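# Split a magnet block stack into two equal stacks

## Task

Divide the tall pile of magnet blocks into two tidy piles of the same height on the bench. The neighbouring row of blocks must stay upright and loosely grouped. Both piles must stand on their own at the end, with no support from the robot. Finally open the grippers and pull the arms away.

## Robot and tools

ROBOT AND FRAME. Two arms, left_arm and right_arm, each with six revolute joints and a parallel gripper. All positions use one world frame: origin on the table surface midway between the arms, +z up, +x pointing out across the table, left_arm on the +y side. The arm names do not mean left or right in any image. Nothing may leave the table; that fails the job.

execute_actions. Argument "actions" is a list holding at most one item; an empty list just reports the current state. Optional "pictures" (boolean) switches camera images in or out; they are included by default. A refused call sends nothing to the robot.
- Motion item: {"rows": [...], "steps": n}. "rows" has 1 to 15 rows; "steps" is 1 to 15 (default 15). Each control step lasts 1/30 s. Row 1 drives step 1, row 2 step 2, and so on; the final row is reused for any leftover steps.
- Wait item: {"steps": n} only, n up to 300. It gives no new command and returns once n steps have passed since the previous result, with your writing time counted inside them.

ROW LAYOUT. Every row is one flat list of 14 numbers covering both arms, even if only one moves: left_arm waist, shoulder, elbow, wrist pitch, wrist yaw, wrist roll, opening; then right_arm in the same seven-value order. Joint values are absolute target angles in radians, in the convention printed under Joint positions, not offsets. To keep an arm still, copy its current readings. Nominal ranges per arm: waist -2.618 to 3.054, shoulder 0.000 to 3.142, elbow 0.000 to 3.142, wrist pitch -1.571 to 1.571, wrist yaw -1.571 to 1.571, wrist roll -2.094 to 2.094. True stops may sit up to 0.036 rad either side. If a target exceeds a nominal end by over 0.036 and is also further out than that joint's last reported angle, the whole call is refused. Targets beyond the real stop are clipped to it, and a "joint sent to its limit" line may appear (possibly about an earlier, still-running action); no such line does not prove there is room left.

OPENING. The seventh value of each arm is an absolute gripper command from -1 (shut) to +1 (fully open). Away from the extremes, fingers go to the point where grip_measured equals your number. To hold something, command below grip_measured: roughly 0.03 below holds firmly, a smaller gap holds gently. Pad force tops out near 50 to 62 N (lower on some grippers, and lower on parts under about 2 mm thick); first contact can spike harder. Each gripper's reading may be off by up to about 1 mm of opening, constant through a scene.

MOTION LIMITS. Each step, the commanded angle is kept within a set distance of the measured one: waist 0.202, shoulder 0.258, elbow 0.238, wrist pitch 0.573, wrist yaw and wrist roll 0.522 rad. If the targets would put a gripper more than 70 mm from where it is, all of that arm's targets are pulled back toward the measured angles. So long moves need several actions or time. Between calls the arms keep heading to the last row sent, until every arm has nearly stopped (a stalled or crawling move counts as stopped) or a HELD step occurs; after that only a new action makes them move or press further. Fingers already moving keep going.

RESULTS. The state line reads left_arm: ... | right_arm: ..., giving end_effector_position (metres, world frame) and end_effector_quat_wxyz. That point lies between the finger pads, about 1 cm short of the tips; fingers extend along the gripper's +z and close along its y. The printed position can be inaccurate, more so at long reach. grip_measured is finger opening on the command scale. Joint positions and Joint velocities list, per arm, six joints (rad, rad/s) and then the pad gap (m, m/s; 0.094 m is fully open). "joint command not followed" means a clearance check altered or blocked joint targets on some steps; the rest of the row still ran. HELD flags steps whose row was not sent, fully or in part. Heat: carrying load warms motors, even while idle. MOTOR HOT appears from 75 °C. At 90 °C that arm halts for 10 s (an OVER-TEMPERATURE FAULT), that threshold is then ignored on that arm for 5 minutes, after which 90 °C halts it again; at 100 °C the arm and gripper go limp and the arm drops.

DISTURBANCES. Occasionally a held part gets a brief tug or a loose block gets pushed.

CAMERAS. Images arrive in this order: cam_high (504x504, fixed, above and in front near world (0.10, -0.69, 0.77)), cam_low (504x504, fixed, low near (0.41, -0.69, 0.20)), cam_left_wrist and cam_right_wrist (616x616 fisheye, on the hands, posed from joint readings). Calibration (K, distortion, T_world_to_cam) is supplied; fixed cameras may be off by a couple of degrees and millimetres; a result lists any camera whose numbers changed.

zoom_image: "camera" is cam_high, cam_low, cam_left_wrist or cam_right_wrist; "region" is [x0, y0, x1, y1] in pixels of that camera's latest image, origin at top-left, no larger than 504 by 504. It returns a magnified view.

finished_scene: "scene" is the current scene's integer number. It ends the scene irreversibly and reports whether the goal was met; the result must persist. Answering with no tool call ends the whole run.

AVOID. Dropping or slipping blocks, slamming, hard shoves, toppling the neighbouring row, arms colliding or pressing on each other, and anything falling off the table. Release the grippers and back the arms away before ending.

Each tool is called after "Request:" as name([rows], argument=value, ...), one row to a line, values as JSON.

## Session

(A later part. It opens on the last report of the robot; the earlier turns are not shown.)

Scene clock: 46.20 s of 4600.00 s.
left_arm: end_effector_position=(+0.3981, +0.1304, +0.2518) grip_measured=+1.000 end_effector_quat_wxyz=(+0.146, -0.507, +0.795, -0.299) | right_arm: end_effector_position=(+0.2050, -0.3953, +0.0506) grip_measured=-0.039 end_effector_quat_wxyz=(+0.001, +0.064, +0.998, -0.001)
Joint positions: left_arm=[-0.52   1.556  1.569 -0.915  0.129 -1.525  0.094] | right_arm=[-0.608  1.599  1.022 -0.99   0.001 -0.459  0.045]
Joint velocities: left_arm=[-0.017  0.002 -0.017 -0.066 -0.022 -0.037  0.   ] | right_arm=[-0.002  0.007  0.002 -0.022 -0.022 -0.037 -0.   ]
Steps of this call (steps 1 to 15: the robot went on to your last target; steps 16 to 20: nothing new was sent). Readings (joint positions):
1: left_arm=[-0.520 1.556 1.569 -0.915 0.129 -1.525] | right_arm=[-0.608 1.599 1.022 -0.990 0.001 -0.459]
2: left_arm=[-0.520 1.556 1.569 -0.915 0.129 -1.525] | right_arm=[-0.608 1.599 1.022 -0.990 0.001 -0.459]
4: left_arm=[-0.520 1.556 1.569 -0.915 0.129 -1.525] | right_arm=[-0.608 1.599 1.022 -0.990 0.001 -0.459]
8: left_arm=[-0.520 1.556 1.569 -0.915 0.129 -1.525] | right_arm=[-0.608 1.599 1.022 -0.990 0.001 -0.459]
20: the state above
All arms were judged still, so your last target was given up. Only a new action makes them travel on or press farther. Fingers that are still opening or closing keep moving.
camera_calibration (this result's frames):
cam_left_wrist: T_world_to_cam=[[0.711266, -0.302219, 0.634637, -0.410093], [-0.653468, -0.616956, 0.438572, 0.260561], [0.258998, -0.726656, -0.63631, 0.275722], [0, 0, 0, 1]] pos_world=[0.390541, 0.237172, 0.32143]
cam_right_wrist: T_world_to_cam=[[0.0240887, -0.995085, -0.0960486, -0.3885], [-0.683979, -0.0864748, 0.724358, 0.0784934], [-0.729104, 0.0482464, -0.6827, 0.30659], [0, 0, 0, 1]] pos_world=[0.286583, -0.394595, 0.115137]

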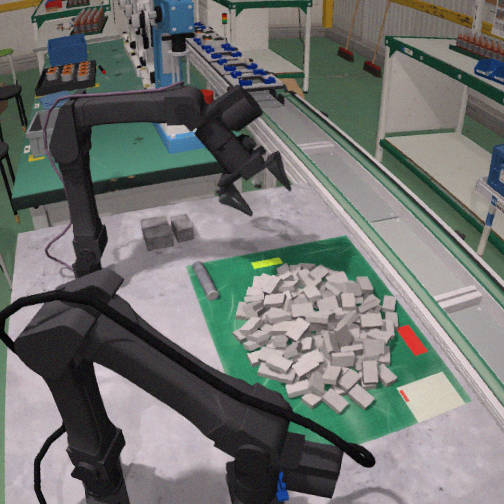

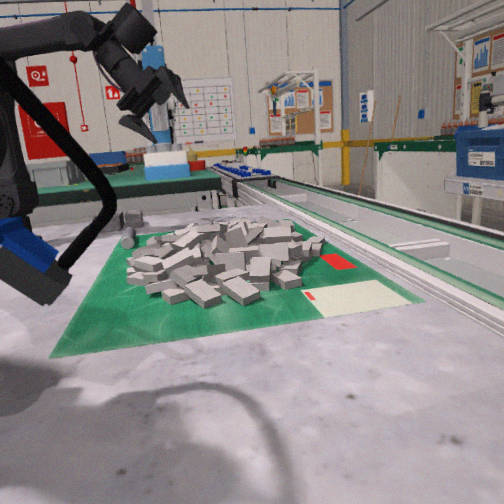

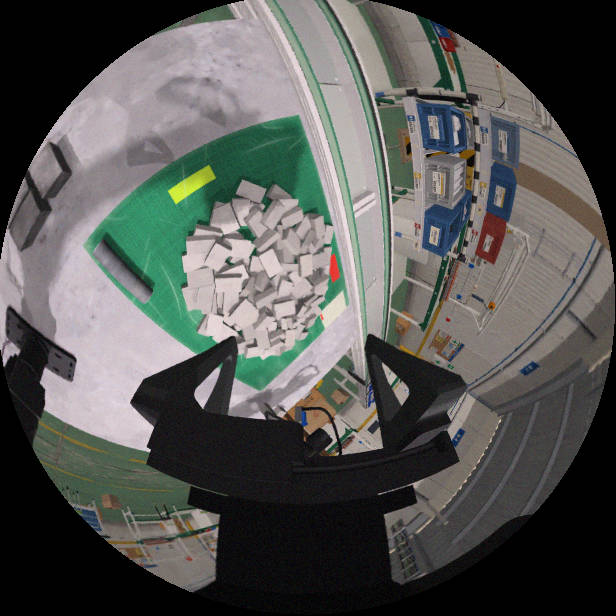

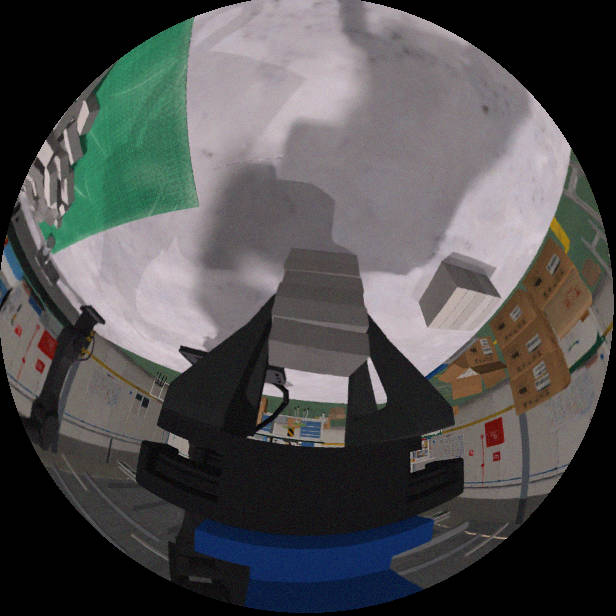

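Lift a bit.

Request:
execute_actions([
  {"rows":[[-0.52,1.556,1.569,-0.915,0.129,-1.524,1,-0.6,1.57,1.13,-1.11,0,-0.47,-0.09]]},
], pictures=false)

Request:
execute_actions([
  {"steps":20},
])

Scene clock: 48.70 s of 4600.00 s.
left_arm: end_effector_position=(+0.3981, +0.1304, +0.2518) grip_measured=+1.000 end_effector_quat_wxyz=(+0.146, -0.507, +0.795, -0.299) | right_arm: end_effector_position=(+0.2076, -0.3970, +0.0739) grip_measured=-0.039 end_effector_quat_wxyz=(-0.001, +0.063, +0.998, +0.000)
Joint positions: left_arm=[-0.52   1.556  1.569 -0.915  0.129 -1.525  0.094] | right_arm=[-0.608  1.59   1.109 -1.092  0.001 -0.46   0.045]
Joint velocities: left_arm=[ 0.007  0.017  0.002 -0.022  0.066  0.007  0.   ] | right_arm=[-0.017 -0.032 -0.007 -0.037 -0.051 -0.066  0.   ]
Steps of this call (steps 1 to 60: nothing new was sent; steps 61 to 75: all 15 steps of this action). Readings (joint positions):
61: left_arm=[-0.520 1.556 1.569 -0.915 0.129 -1.525] | right_arm=[-0.608 1.600 1.035 -1.007 0.001 -0.459]
62: left_arm=[-0.520 1.556 1.569 -0.915 0.129 -1.525] | right_arm=[-0.608 1.601 1.052 -1.033 0.001 -0.459]
64: left_arm=[-0.520 1.556 1.569 -0.915 0.129 -1.525] | right_arm=[-0.608 1.596 1.086 -1.059 0.001 -0.460]
68: left_arm=[-0.520 1.556 1.569 -0.915 0.129 -1.525] | right_arm=[-0.608 1.590 1.109 -1.069 0.001 -0.460]
75: the state above

Scene clock: 49.37 s of 4600.00 s.
left_arm: end_effector_position=(+0.3981, +0.1304, +0.2518) grip_measured=+1.000 end_effector_quat_wxyz=(+0.146, -0.507, +0.795, -0.299) | right_arm: end_effector_position=(+0.2069, -0.3966, +0.0739) grip_measured=-0.039 end_effector_quat_wxyz=(-0.003, +0.063, +0.998, +0.001)
Joint positions: left_arm=[-0.52   1.556  1.569 -0.915  0.129 -1.525  0.094] | right_arm=[-0.608  1.59   1.109 -1.095  0.001 -0.46   0.045]
Joint velocities: left_arm=[ 0.002 -0.017 -0.007 -0.007 -0.007 -0.037  0.   ] | right_arm=[ 0.007  0.012  0.007 -0.051 -0.037  0.007  0.   ]
Steps of this call (steps 1 to 15: the robot went on to your last target; steps 16 to 20: nothing new was sent). Readings (joint positions):
1: left_arm=[-0.520 1.556 1.569 -0.915 0.129 -1.525] | right_arm=[-0.608 1.590 1.109 -1.092 0.001 -0.460]
2: left_arm=[-0.520 1.556 1.569 -0.915 0.129 -1.525] | right_arm=[-0.608 1.590 1.109 -1.093 0.001 -0.460]
4: left_arm=[-0.520 1.556 1.569 -0.915 0.129 -1.525] | right_arm=[-0.608 1.590 1.109 -1.094 0.001 -0.460]
8: left_arm=[-0.520 1.556 1.569 -0.915 0.129 -1.525] | right_arm=[-0.608 1.590 1.109 -1.095 0.001 -0.460]
20: the state above
All arms were judged still, so your last target was given up. Only a new action makes them travel on or press farther. Fingers that are still opening or closing keep moving.
camera_calibration (this result's frames):
cam_left_wrist: T_world_to_cam=[[0.711266, -0.302219, 0.634637, -0.410093], [-0.653468, -0.616956, 0.438572, 0.260561], [0.258998, -0.726656, -0.63631, 0.275722], [0, 0, 0, 1]] pos_world=[0.390541, 0.237172, 0.32143]
cam_right_wrist: T_world_to_cam=[[0.024507, -0.994579, -0.101059, -0.387101], [-0.678567, -0.0907844, 0.728907, 0.0596651], [-0.73413, 0.050712, -0.677113, 0.325566], [0, 0, 0, 1]] pos_world=[0.288981, -0.396096, 0.137835]

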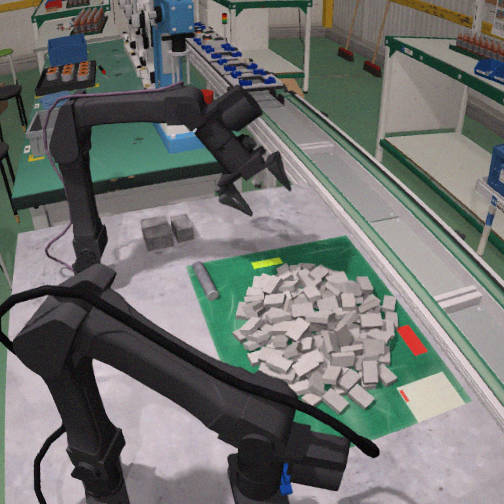

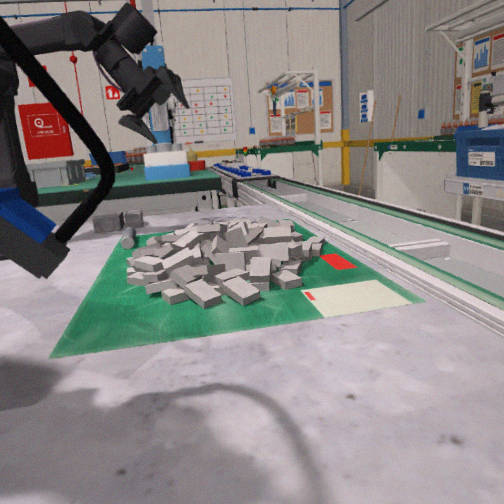

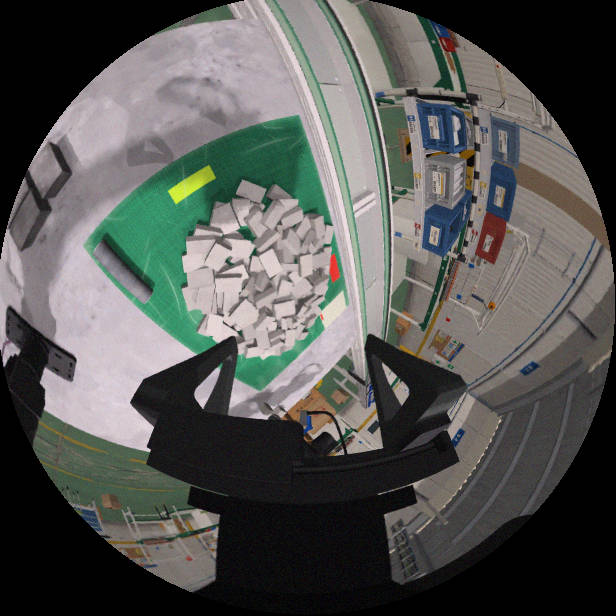

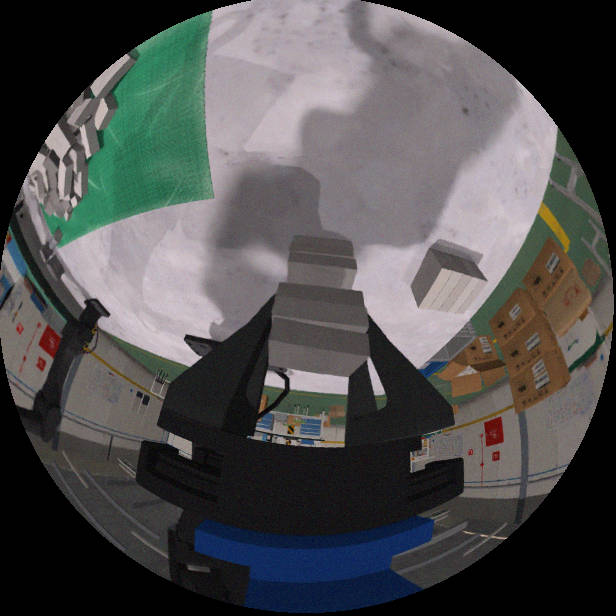

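Request:
execute_actions([
  {"rows":[[-0.52,1.556,1.569,-0.915,0.129,-1.524,1,-0.22,1.57,1.13,-1.11,0,-0.1,-0.09]]},
], pictures=false)

Request:
execute_actions([
  {"rows":[[-0.52,1.556,1.569,-0.915,0.129,-1.524,1,-0.22,1.585,0.9,-0.87,0,-0.1,-0.09]]},
], pictures=false)

Request:
execute_actions([
  {"steps":20},
])

Scene clock: 55.13 s of 4600.00 s.
left_arm: end_effector_position=(+0.3981, +0.1304, +0.2518) grip_measured=+1.000 end_effector_quat_wxyz=(+0.146, -0.507, +0.795, -0.299) | right_arm: end_effector_position=(+0.2469, -0.2976, +0.0739) grip_measured=-0.039 end_effector_quat_wxyz=(-0.002, +0.035, +0.999, +0.003)
Joint positions: left_arm=[-0.52   1.556  1.569 -0.915  0.129 -1.525  0.094] | right_arm=[-0.213  1.59   1.109 -1.095 -0.006 -0.121  0.045]
Joint velocities: left_arm=[-0.002 -0.007  0.002  0.051  0.007 -0.051  0.   ] | right_arm=[-0.022 -0.007 -0.002 -0.051 -0.022  0.095 -0.   ]
Steps of this call (steps 1 to 90: nothing new was sent; then 2.27 s passed at rest; steps 91 to 105: all 15 steps of this action). Readings (joint positions):
91: left_arm=[-0.520 1.556 1.569 -0.915 0.129 -1.525] | right_arm=[-0.585 1.590 1.109 -1.095 0.017 -0.400]
92: left_arm=[-0.520 1.556 1.569 -0.915 0.129 -1.525] | right_arm=[-0.537 1.590 1.109 -1.095 0.031 -0.340]
94: left_arm=[-0.520 1.556 1.569 -0.915 0.129 -1.525] | right_arm=[-0.402 1.590 1.109 -1.093 0.030 -0.256]
98: left_arm=[-0.520 1.556 1.569 -0.915 0.129 -1.525] | right_arm=[-0.200 1.590 1.109 -1.090 -0.011 -0.171]
105: the state above

Scene clock: 55.63 s of 4600.00 s.
left_arm: end_effector_position=(+0.3981, +0.1304, +0.2518) grip_measured=+1.000 end_effector_quat_wxyz=(+0.146, -0.507, +0.795, -0.299) | right_arm: end_effector_position=(+0.2206, -0.2930, +0.0171) grip_measured=-0.039 end_effector_quat_wxyz=(-0.018, +0.041, +0.999, +0.005)
Joint positions: left_arm=[-0.52   1.556  1.569 -0.915  0.129 -1.525  0.094] | right_arm=[-0.213  1.601  0.878 -0.885 -0.004 -0.109  0.045]
Joint velocities: left_arm=[ 0.002 -0.007 -0.007 -0.007  0.007  0.022  0.   ] | right_arm=[ 0.002 -0.017 -0.012  0.081 -0.081 -0.095 -0.001]
Steps of this call (steps 1 to 15: all 15 steps of this action). Readings (joint positions):
1: left_arm=[-0.520 1.556 1.569 -0.915 0.129 -1.525] | right_arm=[-0.213 1.583 1.076 -1.053 -0.005 -0.119]
2: left_arm=[-0.520 1.556 1.569 -0.915 0.129 -1.525] | right_arm=[-0.213 1.575 1.025 -0.994 -0.005 -0.117]
4: left_arm=[-0.520 1.556 1.569 -0.915 0.129 -1.525] | right_arm=[-0.213 1.583 0.939 -0.941 -0.005 -0.114]
8: left_arm=[-0.520 1.556 1.569 -0.915 0.129 -1.525] | right_arm=[-0.213 1.601 0.878 -0.934 -0.004 -0.111]
15: the state above

Scene clock: 56.30 s of 4600.00 s.
left_arm: end_effector_position=(+0.3981, +0.1304, +0.2518) grip_measured=+1.000 end_effector_quat_wxyz=(+0.146, -0.507, +0.795, -0.299) | right_arm: end_effector_position=(+0.2225, -0.2934, +0.0170) grip_measured=-0.039 end_effector_quat_wxyz=(-0.014, +0.041, +0.999, +0.004)
Joint positions: left_arm=[-0.52   1.556  1.569 -0.915  0.129 -1.525  0.094] | right_arm=[-0.213  1.601  0.878 -0.877 -0.004 -0.109  0.045]
Joint velocities: left_arm=[ 0.002  0.027 -0.002 -0.051 -0.037  0.022  0.   ] | right_arm=[-0.012  0.017 -0.007 -0.007  0.007  0.022  0.   ]
Steps of this call (steps 1 to 15: the robot went on to your last target; steps 16 to 20: nothing new was sent). Readings (joint positions):
1: left_arm=[-0.520 1.556 1.569 -0.915 0.129 -1.525] | right_arm=[-0.213 1.601 0.878 -0.883 -0.004 -0.109]
2: left_arm=[-0.520 1.556 1.569 -0.915 0.129 -1.525] | right_arm=[-0.213 1.601 0.878 -0.881 -0.004 -0.109]
4: left_arm=[-0.520 1.556 1.569 -0.915 0.129 -1.525] | right_arm=[-0.213 1.601 0.878 -0.879 -0.004 -0.109]
8: left_arm=[-0.520 1.556 1.569 -0.915 0.129 -1.525] | right_arm=[-0.213 1.601 0.878 -0.878 -0.004 -0.109]
20: the state above
All arms were judged still, so your last target was given up. Only a new action makes them travel on or press farther. Fingers that are still opening or closing keep moving.
camera_calibration (this result's frames):
cam_left_wrist: T_world_to_cam=[[0.711266, -0.302219, 0.634637, -0.410093], [-0.653468, -0.616956, 0.438572, 0.260561], [0.258998, -0.726656, -0.63631, 0.275722], [0, 0, 0, 1]] pos_world=[0.390541, 0.237172, 0.32143]
cam_right_wrist: T_world_to_cam=[[0.065204, -0.991731, -0.110537, -0.298651], [-0.656914, -0.126044, 0.743355, 0.105663], [-0.751141, 0.0241437, -0.6597, 0.288973], [0, 0, 0, 1]] pos_world=[0.305944, -0.28984, 0.0790783]

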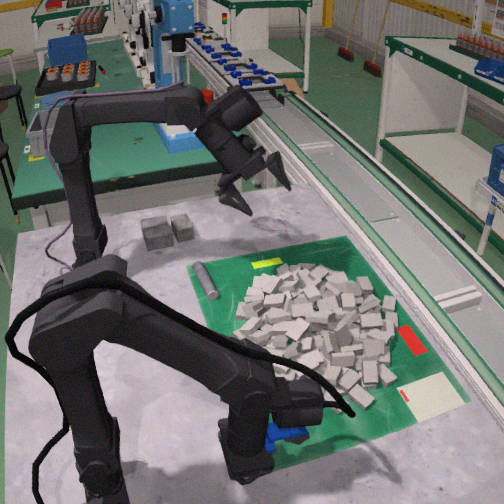

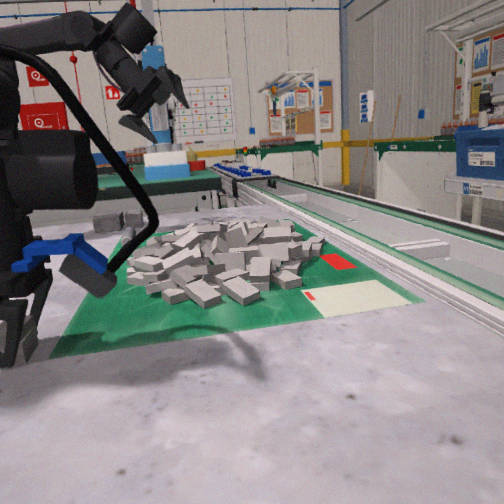

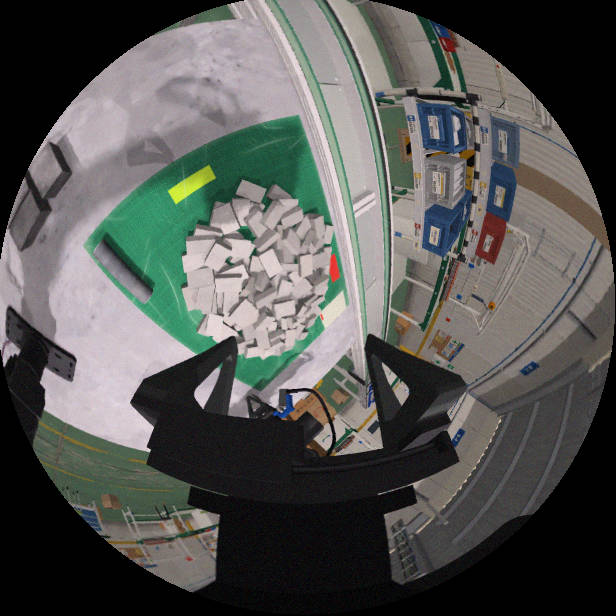

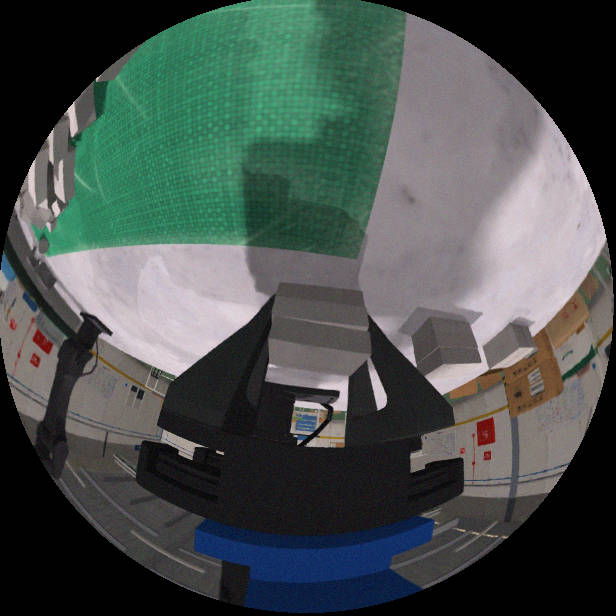

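Request:
execute_actions([
  {"rows":[[-0.52,1.556,1.569,-0.915,0.129,-1.524,1,-0.22,1.585,0.858,-0.84,0,-0.1,-0.09]]},
], pictures=false)

Request:
execute_actions([
  {"rows":[[-0.52,1.556,1.569,-0.915,0.129,-1.524,1,-0.22,1.585,0.858,-0.84,0,-0.1,0.5]]},
], pictures=false)

Request:
execute_actions([
  {"rows":[[-0.52,1.556,1.569,-0.915,0.129,-1.524,1,-0.22,1.45,1.25,-1.37,0,-0.1,0.5]]},
])

Scene clock: 60.53 s of 4600.00 s.
left_arm: end_effector_position=(+0.3981, +0.1304, +0.2518) grip_measured=+1.000 end_effector_quat_wxyz=(+0.146, -0.507, +0.795, -0.299) | right_arm: end_effector_position=(+0.2231, -0.2935, +0.0147) grip_measured=-0.039 end_effector_quat_wxyz=(-0.011, +0.041, +0.999, +0.004)
Joint positions: left_arm=[-0.52   1.556  1.569 -0.915  0.129 -1.525  0.094] | right_arm=[-0.213  1.601  0.867 -0.86  -0.004 -0.109  0.045]
Joint velocities: left_arm=[-0.012  0.002  0.017  0.037 -0.022 -0.051  0.   ] | right_arm=[-0.022 -0.012  0.002 -0.037 -0.051  0.022 -0.001]
Steps of this call (steps 1 to 90: nothing new was sent; then 0.73 s passed at rest; steps 91 to 105: all 15 steps of this action). Readings (joint positions):
91: left_arm=[-0.520 1.556 1.569 -0.915 0.129 -1.525] | right_arm=[-0.213 1.601 0.875 -0.873 -0.004 -0.109]
92: left_arm=[-0.520 1.556 1.569 -0.915 0.129 -1.525] | right_arm=[-0.213 1.601 0.872 -0.866 -0.004 -0.109]
94: left_arm=[-0.520 1.556 1.569 -0.915 0.129 -1.525] | right_arm=[-0.213 1.601 0.867 -0.860 -0.004 -0.109]
98: left_arm=[-0.520 1.556 1.569 -0.915 0.129 -1.525] | right_arm=[-0.213 1.601 0.867 -0.860 -0.004 -0.109]
105: the state above

Scene clock: 61.03 s of 4600.00 s.
left_arm: end_effector_position=(+0.3981, +0.1304, +0.2518) grip_measured=+1.000 end_effector_quat_wxyz=(+0.146, -0.507, +0.795, -0.299) | right_arm: end_effector_position=(+0.2251, -0.2939, +0.0146) grip_measured=+0.498 end_effector_quat_wxyz=(-0.007, +0.042, +0.999, +0.003)
Joint positions: left_arm=[-0.52   1.556  1.569 -0.915  0.129 -1.525  0.094] | right_arm=[-0.213  1.601  0.867 -0.851 -0.004 -0.108  0.07 ]
Joint velocities: left_arm=[-0.012 -0.012 -0.002  0.022 -0.007 -0.037  0.   ] | right_arm=[-0.002  0.007 -0.007  0.022 -0.051 -0.125 -0.   ]
Steps of this call (steps 1 to 15: all 15 steps of this action). Readings (joint positions):
1: left_arm=[-0.520 1.556 1.569 -0.915 0.129 -1.525] | right_arm=[-0.213 1.601 0.867 -0.859 -0.004 -0.108]
2: left_arm=[-0.520 1.556 1.569 -0.915 0.129 -1.525] | right_arm=[-0.213 1.601 0.867 -0.858 -0.004 -0.108]
4: left_arm=[-0.520 1.556 1.569 -0.915 0.129 -1.525] | right_arm=[-0.213 1.601 0.867 -0.855 -0.004 -0.108]
8: left_arm=[-0.520 1.556 1.569 -0.915 0.129 -1.525] | right_arm=[-0.213 1.601 0.867 -0.852 -0.004 -0.108]
15: the state above

Scene clock: 61.53 s of 4600.00 s.
left_arm: end_effector_position=(+0.3981, +0.1304, +0.2518) grip_measured=+1.000 end_effector_quat_wxyz=(+0.146, -0.507, +0.795, -0.299) | right_arm: end_effector_position=(+0.2308, -0.2950, +0.1474) grip_measured=+0.498 end_effector_quat_wxyz=(+0.030, +0.042, +0.999, -0.002)
Joint positions: left_arm=[-0.52   1.556  1.569 -0.915  0.129 -1.525  0.094] | right_arm=[-0.213  1.441  1.26  -1.331 -0.004 -0.108  0.07 ]
Joint velocities: left_arm=[-0.012  0.007  0.007  0.007  0.022 -0.081  0.   ] | right_arm=[-0.002  0.002 -0.002 -0.242  0.022 -0.051 -0.   ]
Steps of this call (steps 1 to 15: all 15 steps of this action). Readings (joint positions):
1: left_arm=[-0.520 1.556 1.569 -0.915 0.129 -1.525] | right_arm=[-0.213 1.596 0.892 -0.907 -0.004 -0.108]
2: left_arm=[-0.520 1.556 1.569 -0.915 0.129 -1.525] | right_arm=[-0.213 1.583 0.932 -0.988 -0.004 -0.108]
4: left_arm=[-0.520 1.556 1.569 -0.915 0.129 -1.525] | right_arm=[-0.213 1.536 1.042 -1.110 -0.004 -0.108]
8: left_arm=[-0.520 1.556 1.569 -0.915 0.129 -1.525] | right_arm=[-0.213 1.453 1.247 -1.228 -0.004 -0.108]
15: the state above
camera_calibration (this result's frames):
cam_left_wrist: T_world_to_cam=[[0.711266, -0.302219, 0.634637, -0.410093], [-0.653468, -0.616956, 0.438572, 0.260561], [0.258998, -0.726656, -0.63631, 0.275722], [0, 0, 0, 1]] pos_world=[0.390541, 0.237172, 0.32143]
cam_right_wrist: T_world_to_cam=[[0.0734778, -0.993436, -0.0876672, -0.292152], [-0.71933, -0.11368, 0.685304, 0.0405931], [-0.690772, 0.012707, -0.722961, 0.37322], [0, 0, 0, 1]] pos_world=[0.308476, -0.290362, 0.216393]

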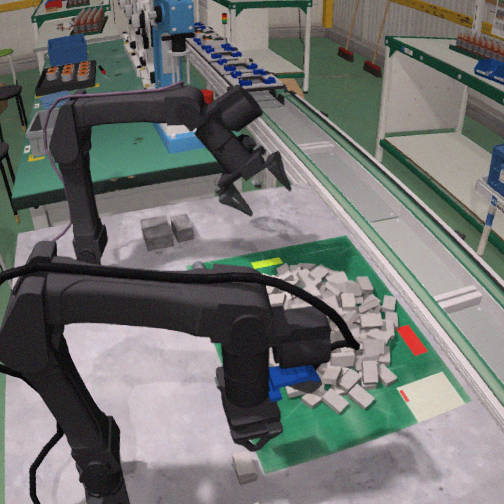

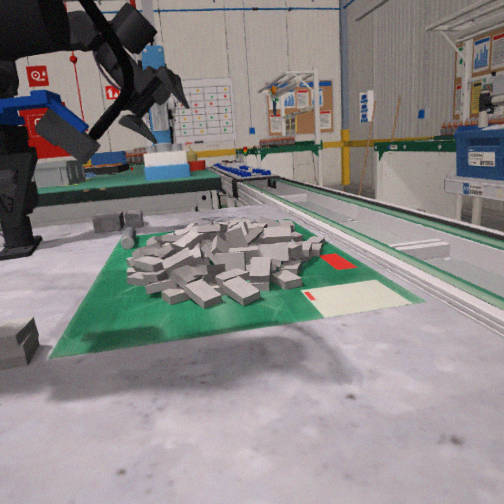

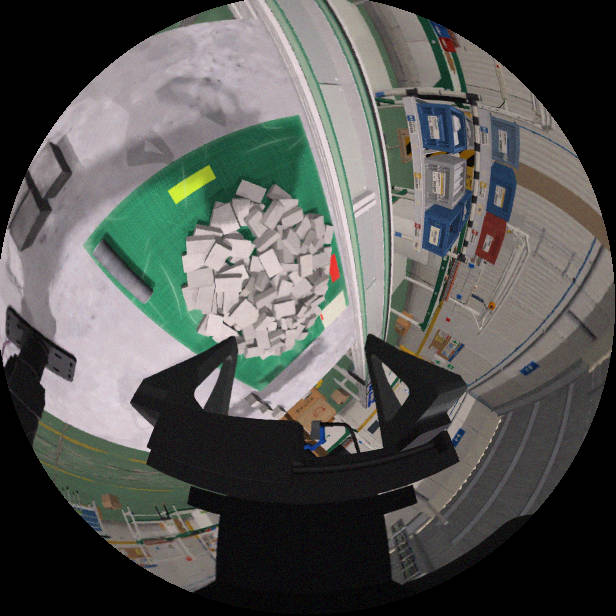

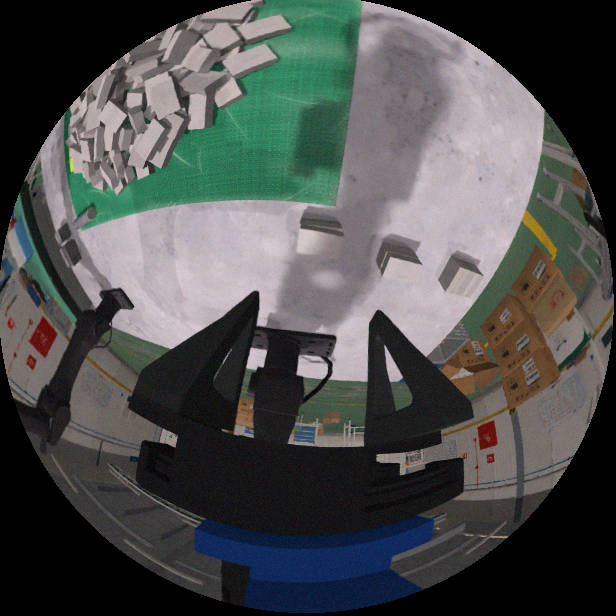

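Request:
finished_scene(scene=1)

The scene is finished: the task was done.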